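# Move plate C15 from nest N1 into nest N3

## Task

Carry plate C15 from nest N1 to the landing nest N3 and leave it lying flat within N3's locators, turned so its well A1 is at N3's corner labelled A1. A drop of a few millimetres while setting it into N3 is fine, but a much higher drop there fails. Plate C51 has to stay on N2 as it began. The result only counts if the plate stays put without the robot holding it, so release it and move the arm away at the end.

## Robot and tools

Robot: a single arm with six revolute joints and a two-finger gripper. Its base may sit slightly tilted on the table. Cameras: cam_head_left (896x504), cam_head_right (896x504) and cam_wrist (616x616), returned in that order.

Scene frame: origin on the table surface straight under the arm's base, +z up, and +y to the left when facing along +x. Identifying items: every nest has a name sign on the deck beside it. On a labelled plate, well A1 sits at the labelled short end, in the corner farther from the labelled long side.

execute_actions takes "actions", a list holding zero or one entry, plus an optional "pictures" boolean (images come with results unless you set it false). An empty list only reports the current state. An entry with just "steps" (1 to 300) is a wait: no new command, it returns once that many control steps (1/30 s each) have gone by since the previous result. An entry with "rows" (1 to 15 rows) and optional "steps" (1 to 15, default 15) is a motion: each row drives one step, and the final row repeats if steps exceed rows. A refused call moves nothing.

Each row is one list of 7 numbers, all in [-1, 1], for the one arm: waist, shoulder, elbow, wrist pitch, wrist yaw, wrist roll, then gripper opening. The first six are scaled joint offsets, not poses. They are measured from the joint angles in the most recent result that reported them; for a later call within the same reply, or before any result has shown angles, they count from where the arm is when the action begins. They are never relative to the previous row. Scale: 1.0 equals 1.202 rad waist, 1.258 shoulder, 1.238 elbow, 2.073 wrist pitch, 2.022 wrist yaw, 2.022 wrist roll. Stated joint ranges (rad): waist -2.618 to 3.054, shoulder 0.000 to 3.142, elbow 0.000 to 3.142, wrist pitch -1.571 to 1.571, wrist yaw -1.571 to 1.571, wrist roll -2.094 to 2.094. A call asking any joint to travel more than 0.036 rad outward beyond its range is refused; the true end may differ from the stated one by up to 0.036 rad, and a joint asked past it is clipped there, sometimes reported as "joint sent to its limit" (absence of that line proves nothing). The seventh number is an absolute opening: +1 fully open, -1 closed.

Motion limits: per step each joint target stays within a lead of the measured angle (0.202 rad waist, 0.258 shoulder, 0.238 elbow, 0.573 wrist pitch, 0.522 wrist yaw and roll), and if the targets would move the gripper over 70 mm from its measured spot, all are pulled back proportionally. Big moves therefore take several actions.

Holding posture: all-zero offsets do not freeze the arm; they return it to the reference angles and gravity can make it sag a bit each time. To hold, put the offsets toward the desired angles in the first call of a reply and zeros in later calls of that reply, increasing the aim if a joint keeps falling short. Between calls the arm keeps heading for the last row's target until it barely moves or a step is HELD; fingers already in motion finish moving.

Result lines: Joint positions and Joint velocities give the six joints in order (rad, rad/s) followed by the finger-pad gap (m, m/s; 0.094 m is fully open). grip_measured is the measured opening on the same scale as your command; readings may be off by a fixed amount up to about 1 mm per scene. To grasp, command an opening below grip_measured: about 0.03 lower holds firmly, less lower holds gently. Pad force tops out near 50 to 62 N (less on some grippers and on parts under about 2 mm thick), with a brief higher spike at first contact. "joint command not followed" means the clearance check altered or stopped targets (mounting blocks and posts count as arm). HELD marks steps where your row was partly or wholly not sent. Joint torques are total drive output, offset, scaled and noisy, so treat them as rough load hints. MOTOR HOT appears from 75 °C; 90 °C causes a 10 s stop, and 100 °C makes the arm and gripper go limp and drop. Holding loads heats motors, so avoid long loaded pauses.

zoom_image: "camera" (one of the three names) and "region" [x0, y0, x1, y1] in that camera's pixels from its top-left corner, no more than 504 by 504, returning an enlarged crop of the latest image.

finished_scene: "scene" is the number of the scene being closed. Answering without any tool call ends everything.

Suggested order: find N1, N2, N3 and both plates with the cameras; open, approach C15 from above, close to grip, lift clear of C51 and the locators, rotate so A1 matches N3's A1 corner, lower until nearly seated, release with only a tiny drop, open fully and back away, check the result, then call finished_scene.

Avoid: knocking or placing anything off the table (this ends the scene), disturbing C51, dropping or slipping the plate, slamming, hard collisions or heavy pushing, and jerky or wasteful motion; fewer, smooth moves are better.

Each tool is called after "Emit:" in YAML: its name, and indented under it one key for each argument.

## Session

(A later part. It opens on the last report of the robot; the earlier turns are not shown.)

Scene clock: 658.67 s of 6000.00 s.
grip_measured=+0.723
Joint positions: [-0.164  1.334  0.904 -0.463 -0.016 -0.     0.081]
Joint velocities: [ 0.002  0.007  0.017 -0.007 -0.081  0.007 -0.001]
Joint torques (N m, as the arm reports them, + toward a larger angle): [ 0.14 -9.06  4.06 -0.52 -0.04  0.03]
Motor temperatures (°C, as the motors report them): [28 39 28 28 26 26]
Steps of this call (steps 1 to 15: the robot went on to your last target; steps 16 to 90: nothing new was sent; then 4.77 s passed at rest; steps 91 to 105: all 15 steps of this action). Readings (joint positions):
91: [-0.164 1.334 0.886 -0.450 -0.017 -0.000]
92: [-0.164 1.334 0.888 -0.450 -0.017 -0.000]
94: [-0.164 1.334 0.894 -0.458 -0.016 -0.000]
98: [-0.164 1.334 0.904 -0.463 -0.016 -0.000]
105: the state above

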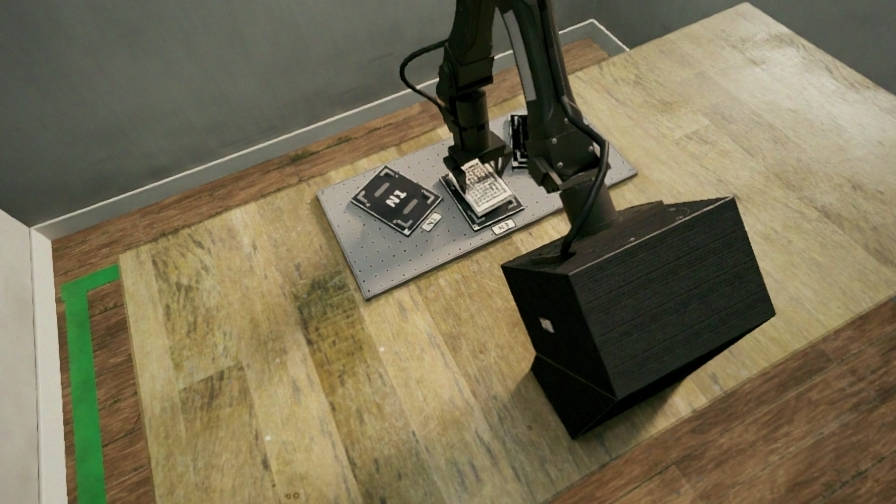

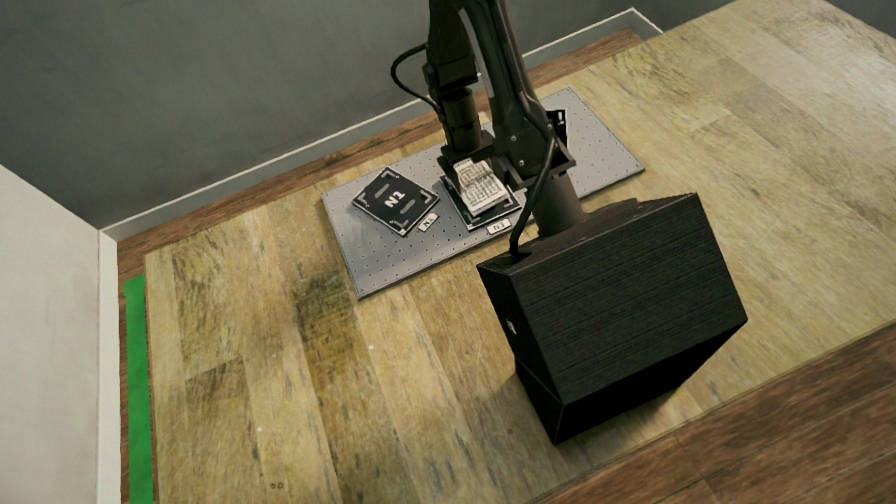

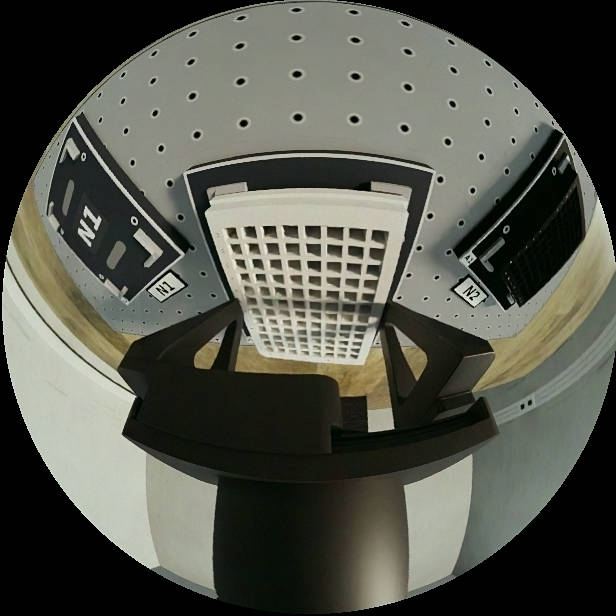

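Emit:
execute_actions:
  actions:
    - {"rows":[[0,0.01,0.008,0,0,0,0.68],[0,0.017,0.008,0.003,0,0,0.68],[0,0.023,0.008,0.006,0,0,0.68],[0,0.028,0.008,0.008,0,0,0.68]]}

Emit:
zoom_image:
  camera: "cam_wrist"
  region: [160, 130, 460, 330]

Emit:
zoom_image:
  camera: "cam_head_left"
  region: [435, 160, 535, 240]

Scene clock: 671.10 s of 6000.00 s.
grip_measured=+0.723
Joint positions: [-0.164  1.356  0.904 -0.456 -0.015  0.001  0.081]
Joint velocities: [ 0.012  0.007 -0.012 -0.007 -0.007  0.007 -0.001]
Joint torques (N m, as the arm reports them, + toward a larger angle): [ 0.07 -7.93  3.09 -0.36 -0.04 -0.01]
Motor temperatures (°C, as the motors report them): [28 39 29 28 26 26]
Steps of this call (steps 1 to 15: the robot went on to your last target; steps 16 to 90: nothing new was sent; then 8.93 s passed at rest; steps 91 to 105: all 15 steps of this action). Readings (joint positions):
91: [-0.164 1.334 0.904 -0.463 -0.016 -0.000]
92: [-0.164 1.335 0.904 -0.463 -0.016 -0.000]
94: [-0.164 1.344 0.904 -0.461 -0.016 -0.000]
98: [-0.164 1.356 0.904 -0.456 -0.015 0.001]
105: the state above

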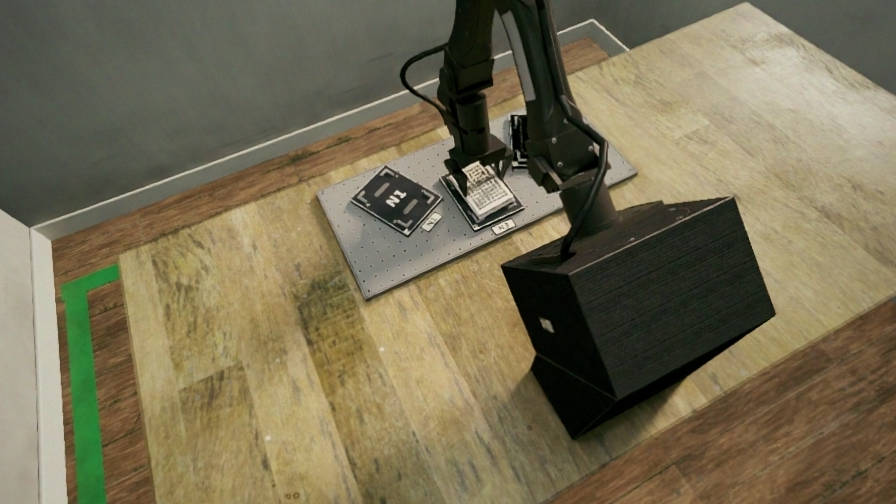

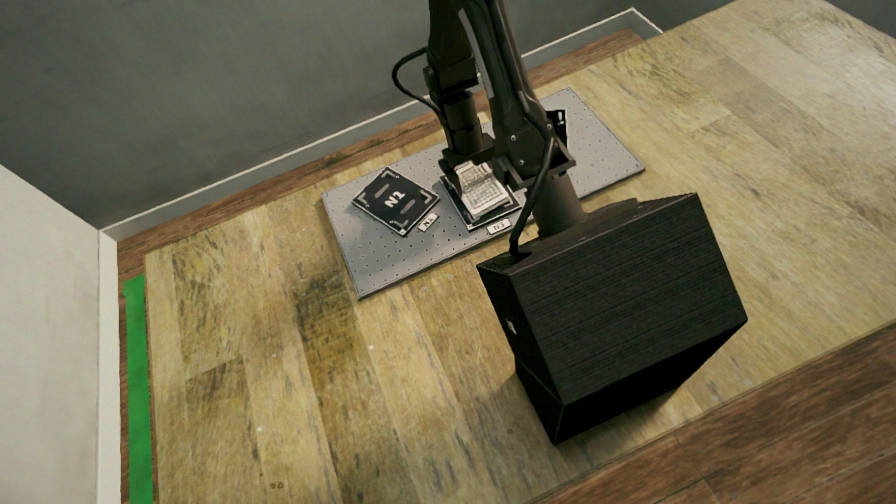

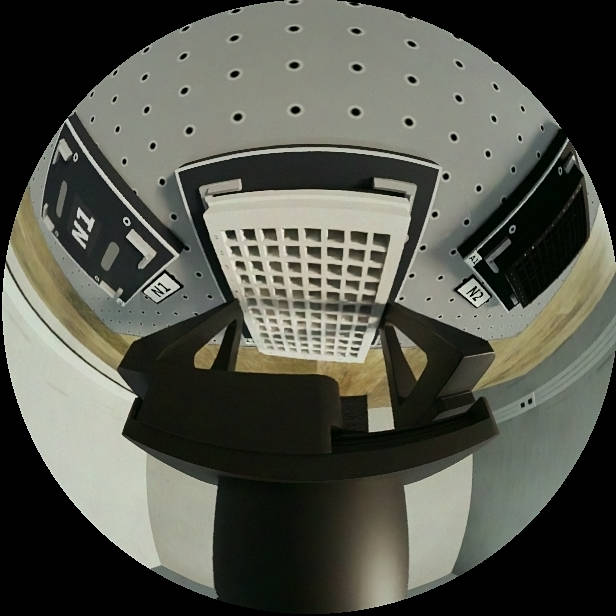

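Region (160, 130, 460, 330) of cam_wrist's 616x616 image, scaled by 1.680, with more detail than that image has.

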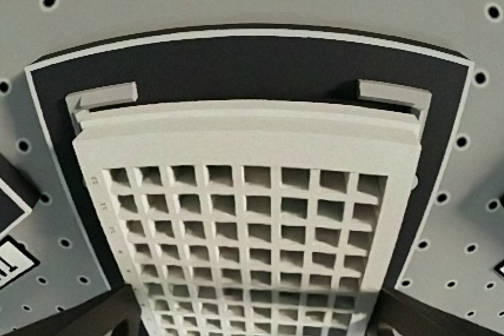

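Region (435, 160, 535, 240) of cam_head_left's 896x504 image, scaled by 5.040, with more detail than that image has; it fills the top 403 rows of this view, and the rest is white.

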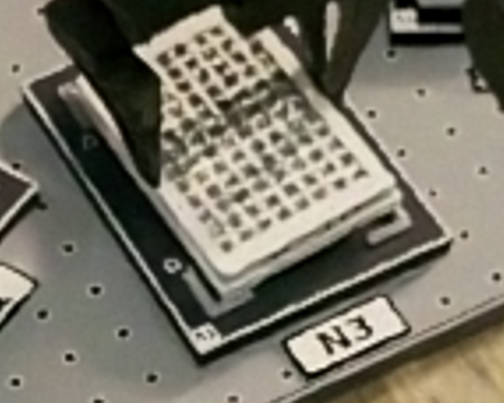

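Emit:
execute_actions:
  actions:
    - {"rows":[[0,0.004,0.006,0.004,0,0,0.68],[0,0.004,0.006,0.008,0,0,0.68],[0,0.004,0.006,0.011,0,0,0.68],[0,0.004,0.006,0.014,0,0,0.68]]}

Emit:
zoom_image:
  camera: "cam_wrist"
  region: [160, 130, 460, 330]

Emit:
zoom_image:
  camera: "cam_head_left"
  region: [435, 160, 535, 240]

Scene clock: 680.40 s of 6000.00 s.
grip_measured=+0.723
Joint positions: [-0.164  1.356  0.904 -0.456 -0.015  0.001  0.081]
Joint velocities: [-0.007 -0.007 -0.002 -0.081 -0.051 -0.007  0.001]
Joint torques (N m, as the arm reports them, + toward a larger angle): [ 0.16 -8.57  2.95 -0.14 -0.08  0.01]
Motor temperatures (°C, as the motors report them): [28 38 29 28 26 26]
Steps of this call (steps 1 to 15: the robot went on to your last target; steps 16 to 90: nothing new was sent; then 5.80 s passed at rest; steps 91 to 105: all 15 steps of this action). Readings (joint positions):
91: [-0.164 1.356 0.904 -0.456 -0.015 0.001]
92: [-0.164 1.356 0.904 -0.456 -0.015 0.001]
94: [-0.164 1.356 0.904 -0.456 -0.015 0.001]
98: [-0.164 1.356 0.904 -0.456 -0.015 0.001]
105: the state above

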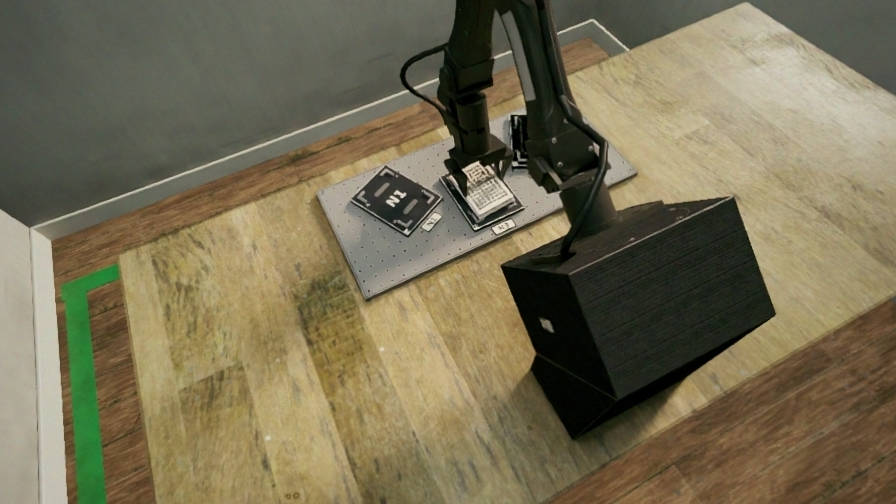

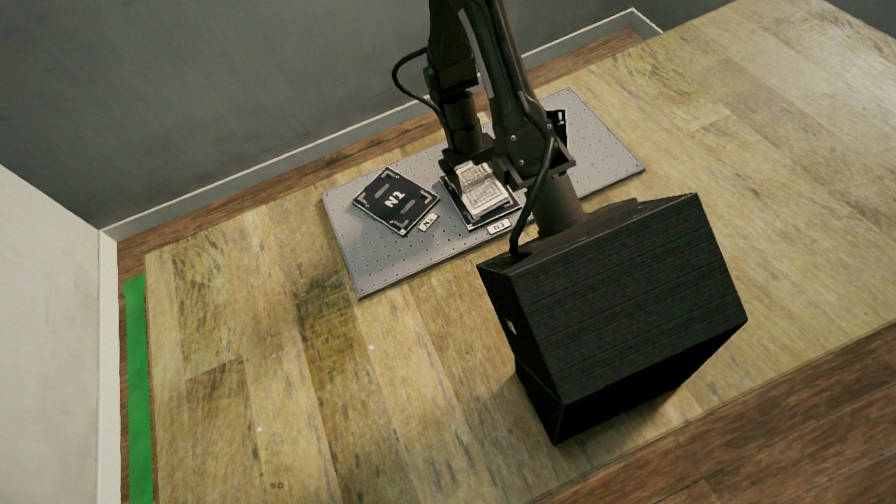

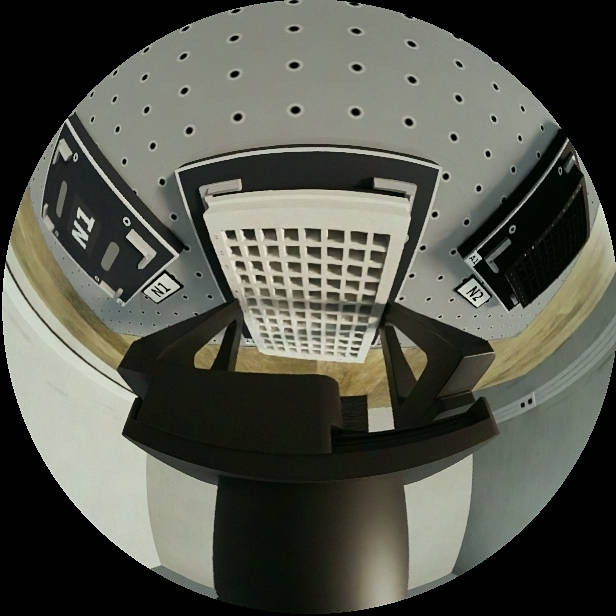

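Region (160, 130, 460, 330) of cam_wrist's 616x616 image, scaled by 1.680, with more detail than that image has.

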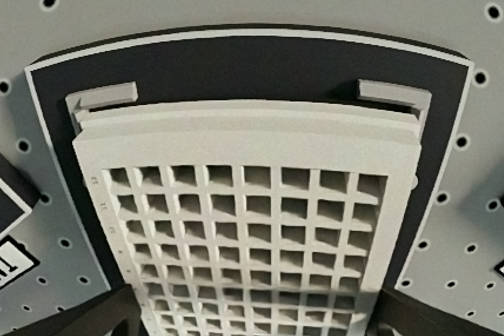

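Region (435, 160, 535, 240) of cam_head_left's 896x504 image, scaled by 5.040, with more detail than that image has; it fills the top 403 rows of this view, and the rest is white.

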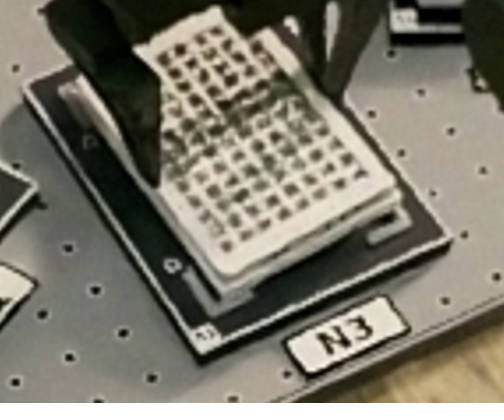

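Emit:
execute_actions:
  actions:
    - {"rows":[[0,-0.012,0.015,0.01,0,0,0.68],[0,-0.016,0.022,0.016,0,0,0.68],[0,-0.016,0.026,0.022,0,0,0.68]]}

Emit:
zoom_image:
  camera: "cam_wrist"
  region: [160, 130, 460, 330]

Emit:
zoom_image:
  camera: "cam_head_left"
  region: [435, 160, 535, 240]

Scene clock: 689.77 s of 6000.00 s.
grip_measured=+0.723
Joint positions: [-0.164  1.353  0.904 -0.448 -0.014  0.001  0.081]
Joint velocities: [-0.022 -0.017  0.017  0.007  0.007 -0.095  0.001]
Joint torques (N m, as the arm reports them, + toward a larger angle): [  0.26 -10.78   4.48  -0.03  -0.01   0.  ]
Motor temperatures (°C, as the motors report them): [28 39 29 28 26 26]
Steps of this call (steps 1 to 15: the robot went on to your last target; steps 16 to 90: nothing new was sent; then 5.87 s passed at rest; steps 91 to 105: all 15 steps of this action). Readings (joint positions):
91: [-0.164 1.355 0.904 -0.456 -0.015 0.001]
92: [-0.164 1.354 0.904 -0.456 -0.015 0.001]
94: [-0.164 1.353 0.904 -0.451 -0.014 0.001]
98: [-0.164 1.353 0.904 -0.448 -0.014 0.001]
105: the state above

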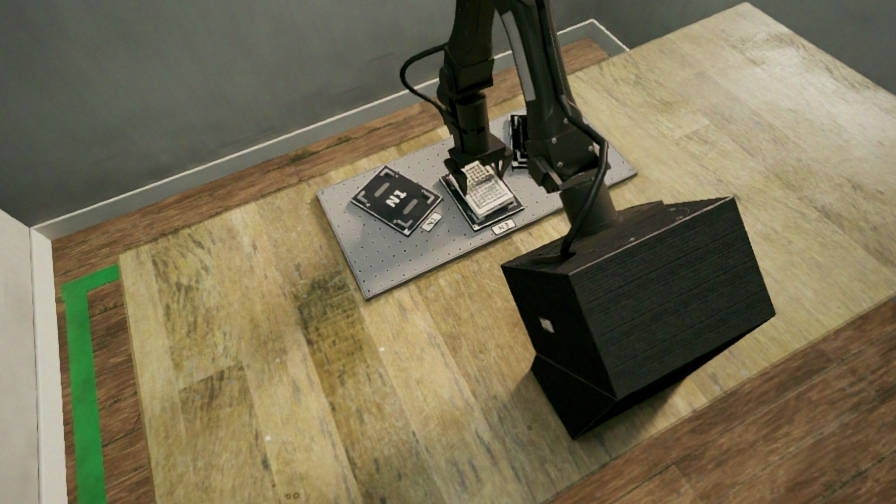

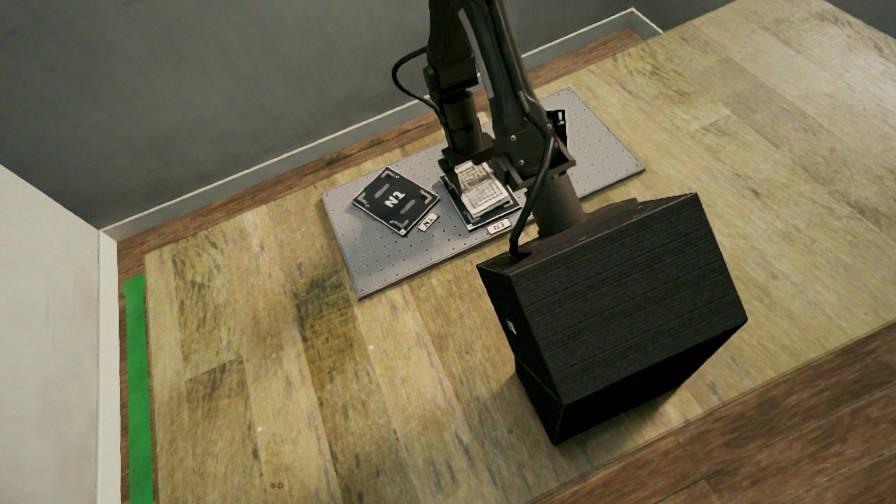

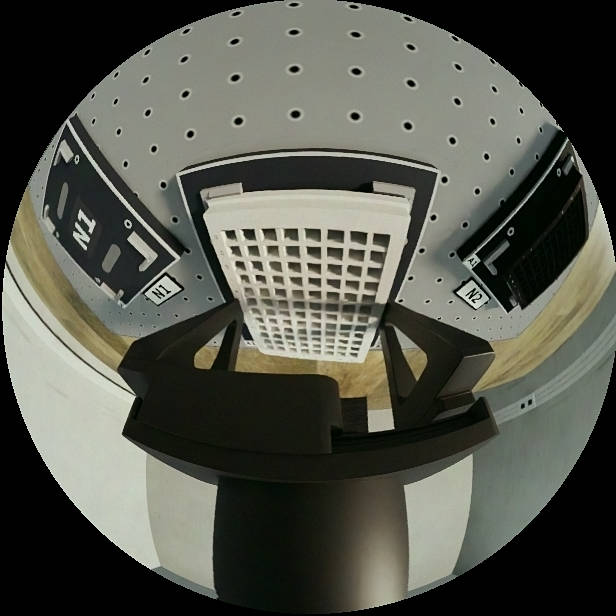

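Region (160, 130, 460, 330) of cam_wrist's 616x616 image, scaled by 1.680, with more detail than that image has.

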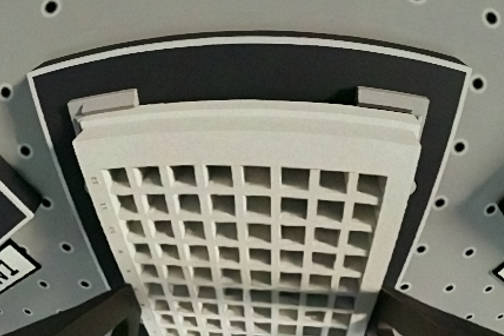

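Region (435, 160, 535, 240) of cam_head_left's 896x504 image, scaled by 5.040, with more detail than that image has; it fills the top 403 rows of this view, and the rest is white.

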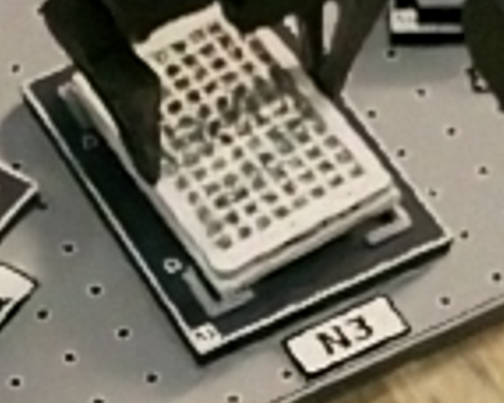

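Emit:
execute_actions:
  actions:
    - {"rows":[[0,0.008,0,0,0,0,0.68],[0,0.014,0,0,0,0,0.68],[0,0.018,0,0,0,0,0.68],[0,0.018,0,0,0,0,0.68],[0,0.01,0,0,0,0,0.72],[0,0.005,0,0,0,0,0.75],[0,0,0,0,0,0,0.78],[0,0,0,0,0,0,0.82],[0,0,0,0,0,0,0.86]]}

Emit:
zoom_image:
  camera: "cam_wrist"
  region: [160, 130, 460, 330]

Emit:
zoom_image:
  camera: "cam_head_left"
  region: [435, 160, 535, 240]

Scene clock: 700.47 s of 6000.00 s.
grip_measured=+0.857
Joint positions: [-0.164  1.359  0.904 -0.449 -0.015  0.002  0.087]
Joint velocities: [-0.002 -0.002  0.007  0.037 -0.037  0.022 -0.   ]
Joint torques (N m, as the arm reports them, + toward a larger angle): [ 0.09 -9.86  2.26 -0.45 -0.05 -0.04]
Motor temperatures (°C, as the motors report them): [28 39 29 28 26 26]
Steps of this call (steps 1 to 15: the robot went on to your last target; steps 16 to 90: nothing new was sent; then 7.20 s passed at rest; steps 91 to 105: all 15 steps of this action). Readings (joint positions):
91: [-0.164 1.353 0.904 -0.448 -0.014 0.001]
92: [-0.164 1.354 0.904 -0.449 -0.014 0.001]
94: [-0.164 1.359 0.904 -0.448 -0.014 0.001]
98: [-0.164 1.359 0.904 -0.448 -0.015 0.002]
105: the state above

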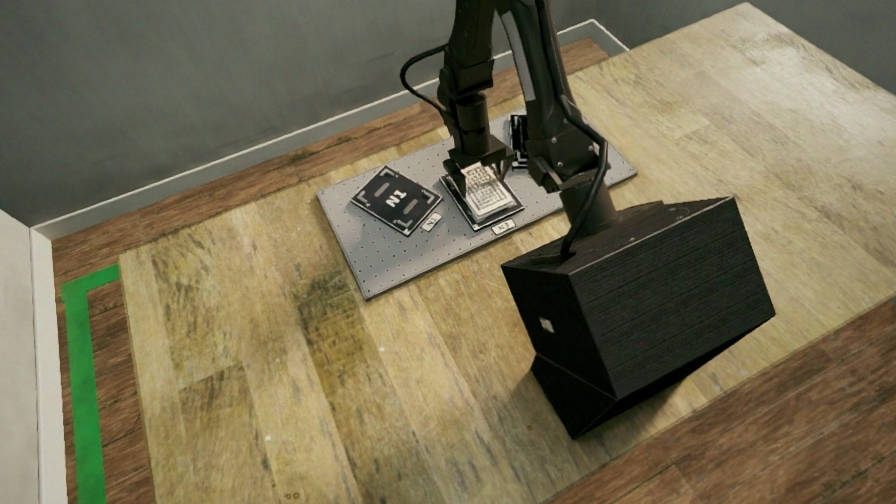

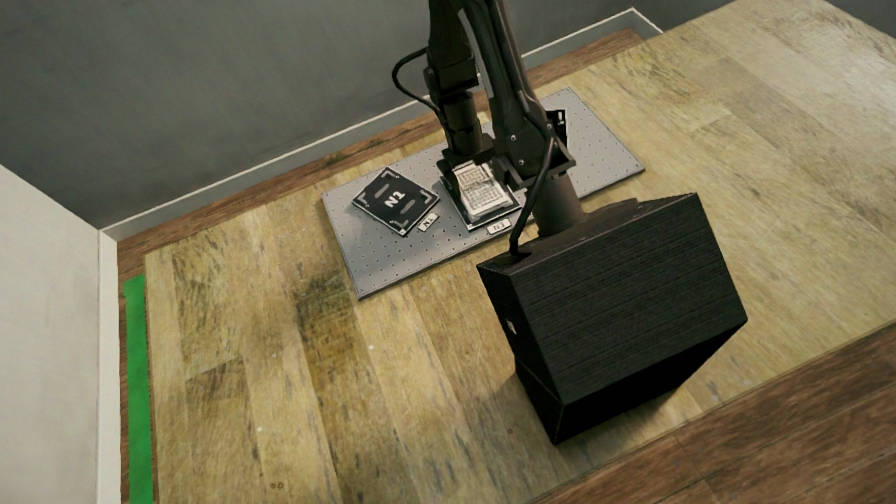

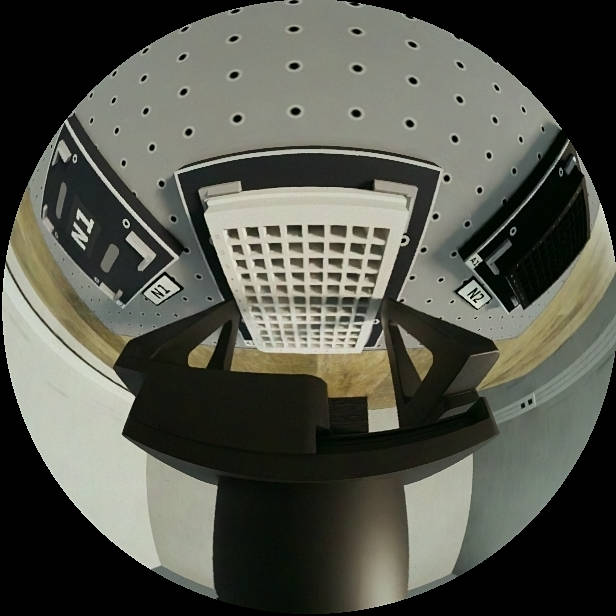

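Region (160, 130, 460, 330) of cam_wrist's 616x616 image, scaled by 1.680, with more detail than that image has.

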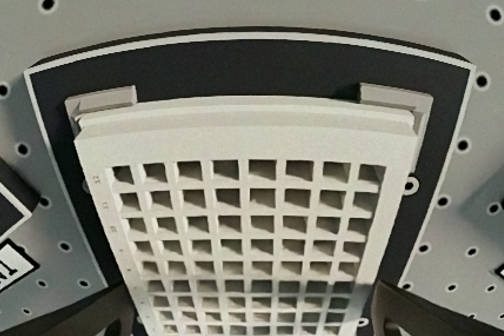

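Region (435, 160, 535, 240) of cam_head_left's 896x504 image, scaled by 5.040, with more detail than that image has; it fills the top 403 rows of this view, and the rest is white.

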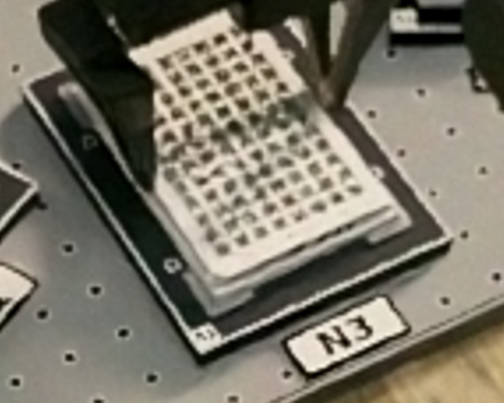

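Emit:
execute_actions:
  actions:
    - {"rows":[[0,0,0,0,0,0,1],[0,0,0,0,0,0,1],[0,-0.015,0.03,-0.01,0,0,1],[0,-0.03,0.05,-0.02,0,0,1],[0,-0.045,0.07,-0.03,0,0,1],[0,-0.06,0.09,-0.04,0,0,1],[0,-0.075,0.12,-0.055,0,0,1],[0,-0.09,0.15,-0.07,0,0,1],[0,-0.1,0.19,-0.09,0,0,1],[0,-0.11,0.23,-0.11,0,0,1],[0,-0.12,0.27,-0.13,0,0,1]]}

Emit:
execute_actions:
  actions:
    - {"rows":[[0.15,-0.05,0.1,-0.05,0,0,1]]}

Emit:
zoom_image:
  camera: "cam_head_left"
  region: [425, 140, 555, 245]

Emit:
zoom_image:
  camera: "cam_wrist"
  region: [150, 100, 600, 420]

Scene clock: 708.20 s of 6000.00 s.
grip_measured=+0.999
Joint positions: [-0.164  1.212  1.234 -0.63  -0.015  0.002  0.094]
Joint velocities: [ 0.007 -0.359  0.32  -0.095  0.051 -0.081  0.   ]
Joint torques (N m, as the arm reports them, + toward a larger angle): [ 0.18 -9.22  3.56 -0.7  -0.05  0.02]
Motor temperatures (°C, as the motors report them): [28 39 29 28 26 26]
Steps of this call (steps 1 to 15: the robot went on to your last target; steps 16 to 90: nothing new was sent; then 4.23 s passed at rest; steps 91 to 105: all 15 steps of this action). Readings (joint positions):
91: [-0.164 1.359 0.904 -0.449 -0.015 0.002]
92: [-0.164 1.359 0.904 -0.449 -0.015 0.002]
94: [-0.164 1.359 0.911 -0.459 -0.015 0.002]
98: [-0.164 1.323 0.987 -0.531 -0.015 0.002]
105: the state above

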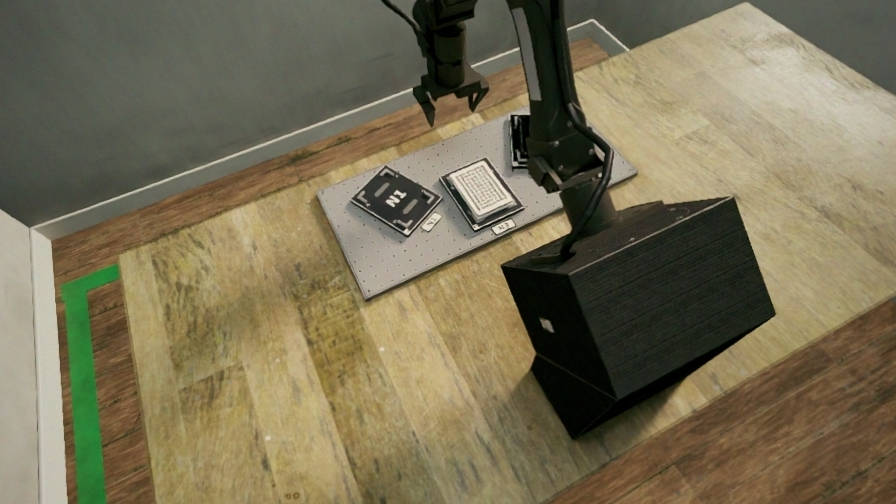

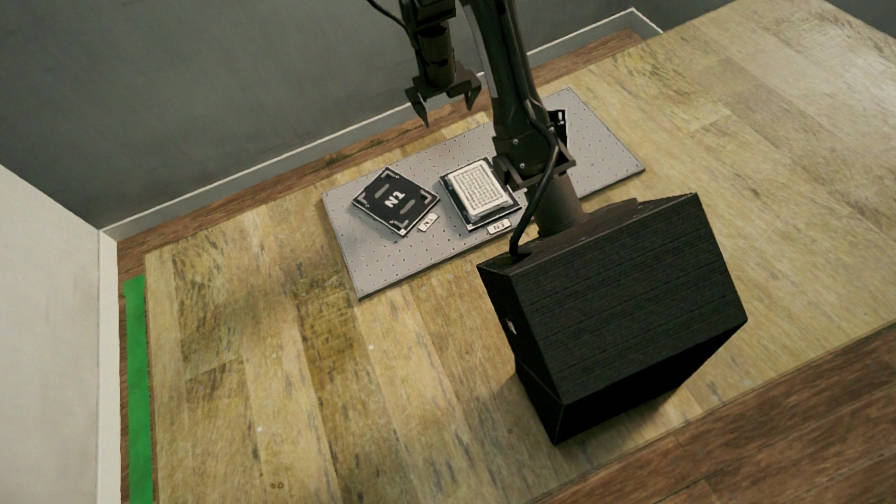

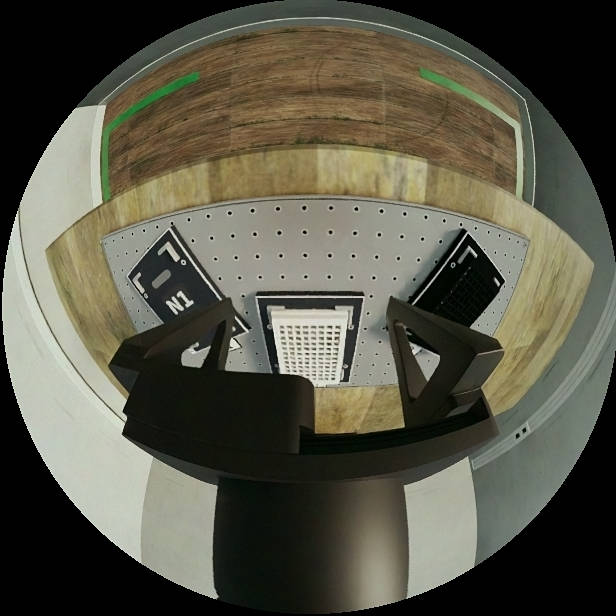

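Scene clock: 708.70 s of 6000.00 s.
grip_measured=+0.999
Joint positions: [ 0.019  1.16   1.341 -0.721 -0.017  0.004  0.094]
Joint velocities: [-0.007 -0.007  0.007 -0.051 -0.037  0.022  0.   ]
Joint torques (N m, as the arm reports them, + toward a larger angle): [  0.27 -11.93   5.91   0.27  -0.14  -0.04]
Motor temperatures (°C, as the motors report them): [28 40 29 28 26 26]
Steps of this call (steps 1 to 15: all 15 steps of this action). Readings (joint positions):
1: [-0.147 1.201 1.253 -0.645 -0.003 0.004]
2: [-0.106 1.196 1.277 -0.669 0.005 0.004]
4: [-0.015 1.184 1.317 -0.683 -0.007 0.004]
8: [0.019 1.161 1.341 -0.693 -0.018 0.004]
15: the state above

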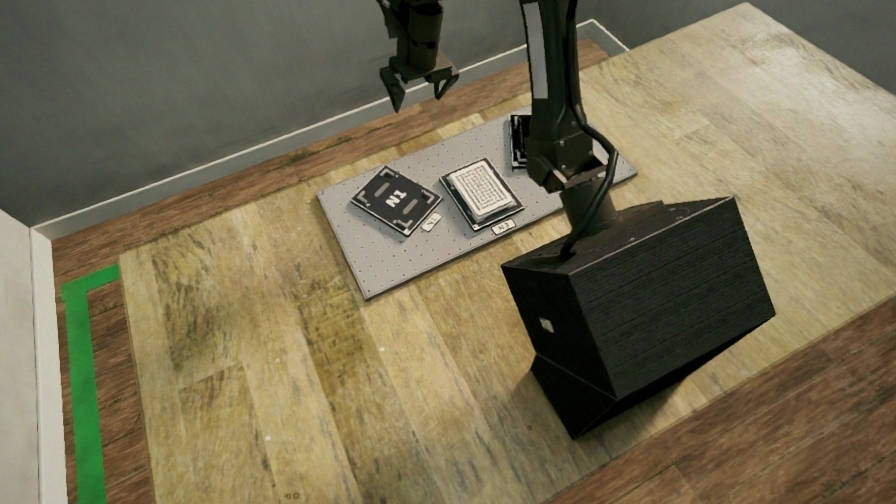

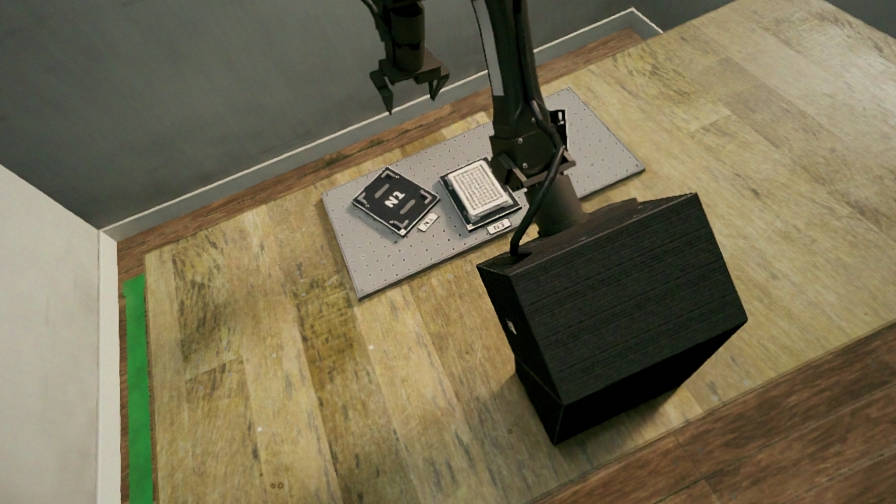

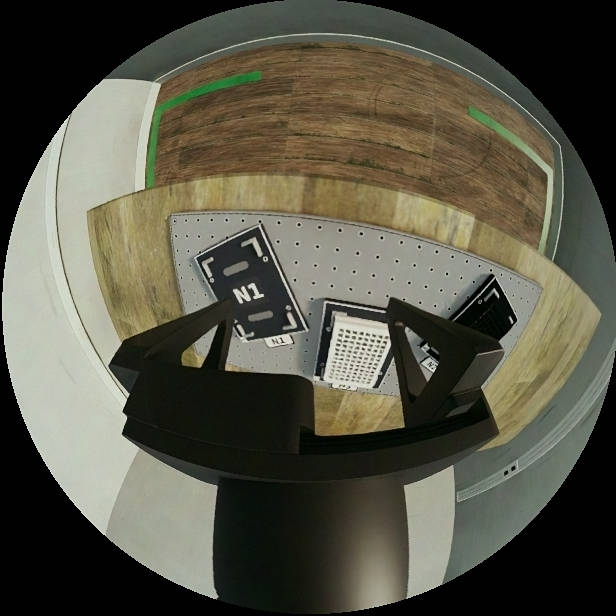

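Region (425, 140, 555, 245) of cam_head_left's 896x504 image, scaled by 3.877, with more detail than that image has; it fills the top 407 rows of this view, and the rest is white.

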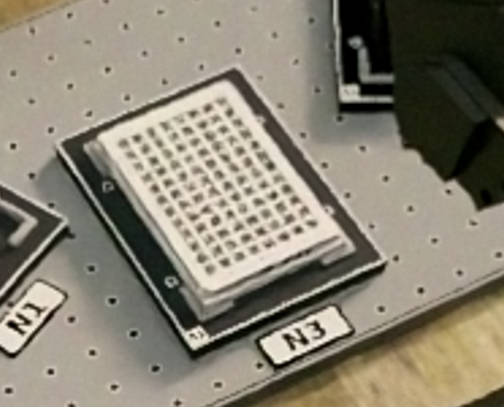

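Region (150, 100, 600, 420) of cam_wrist's 616x616 image, scaled by 1.120, with more detail than that image has; it fills the top 358 rows of this view, and the rest is white.

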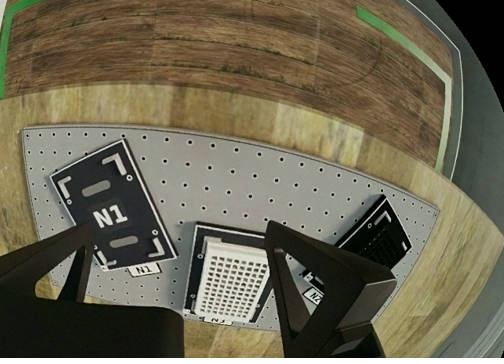

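Emit:
finished_scene:
  scene: 1

The scene is finished: the task was done.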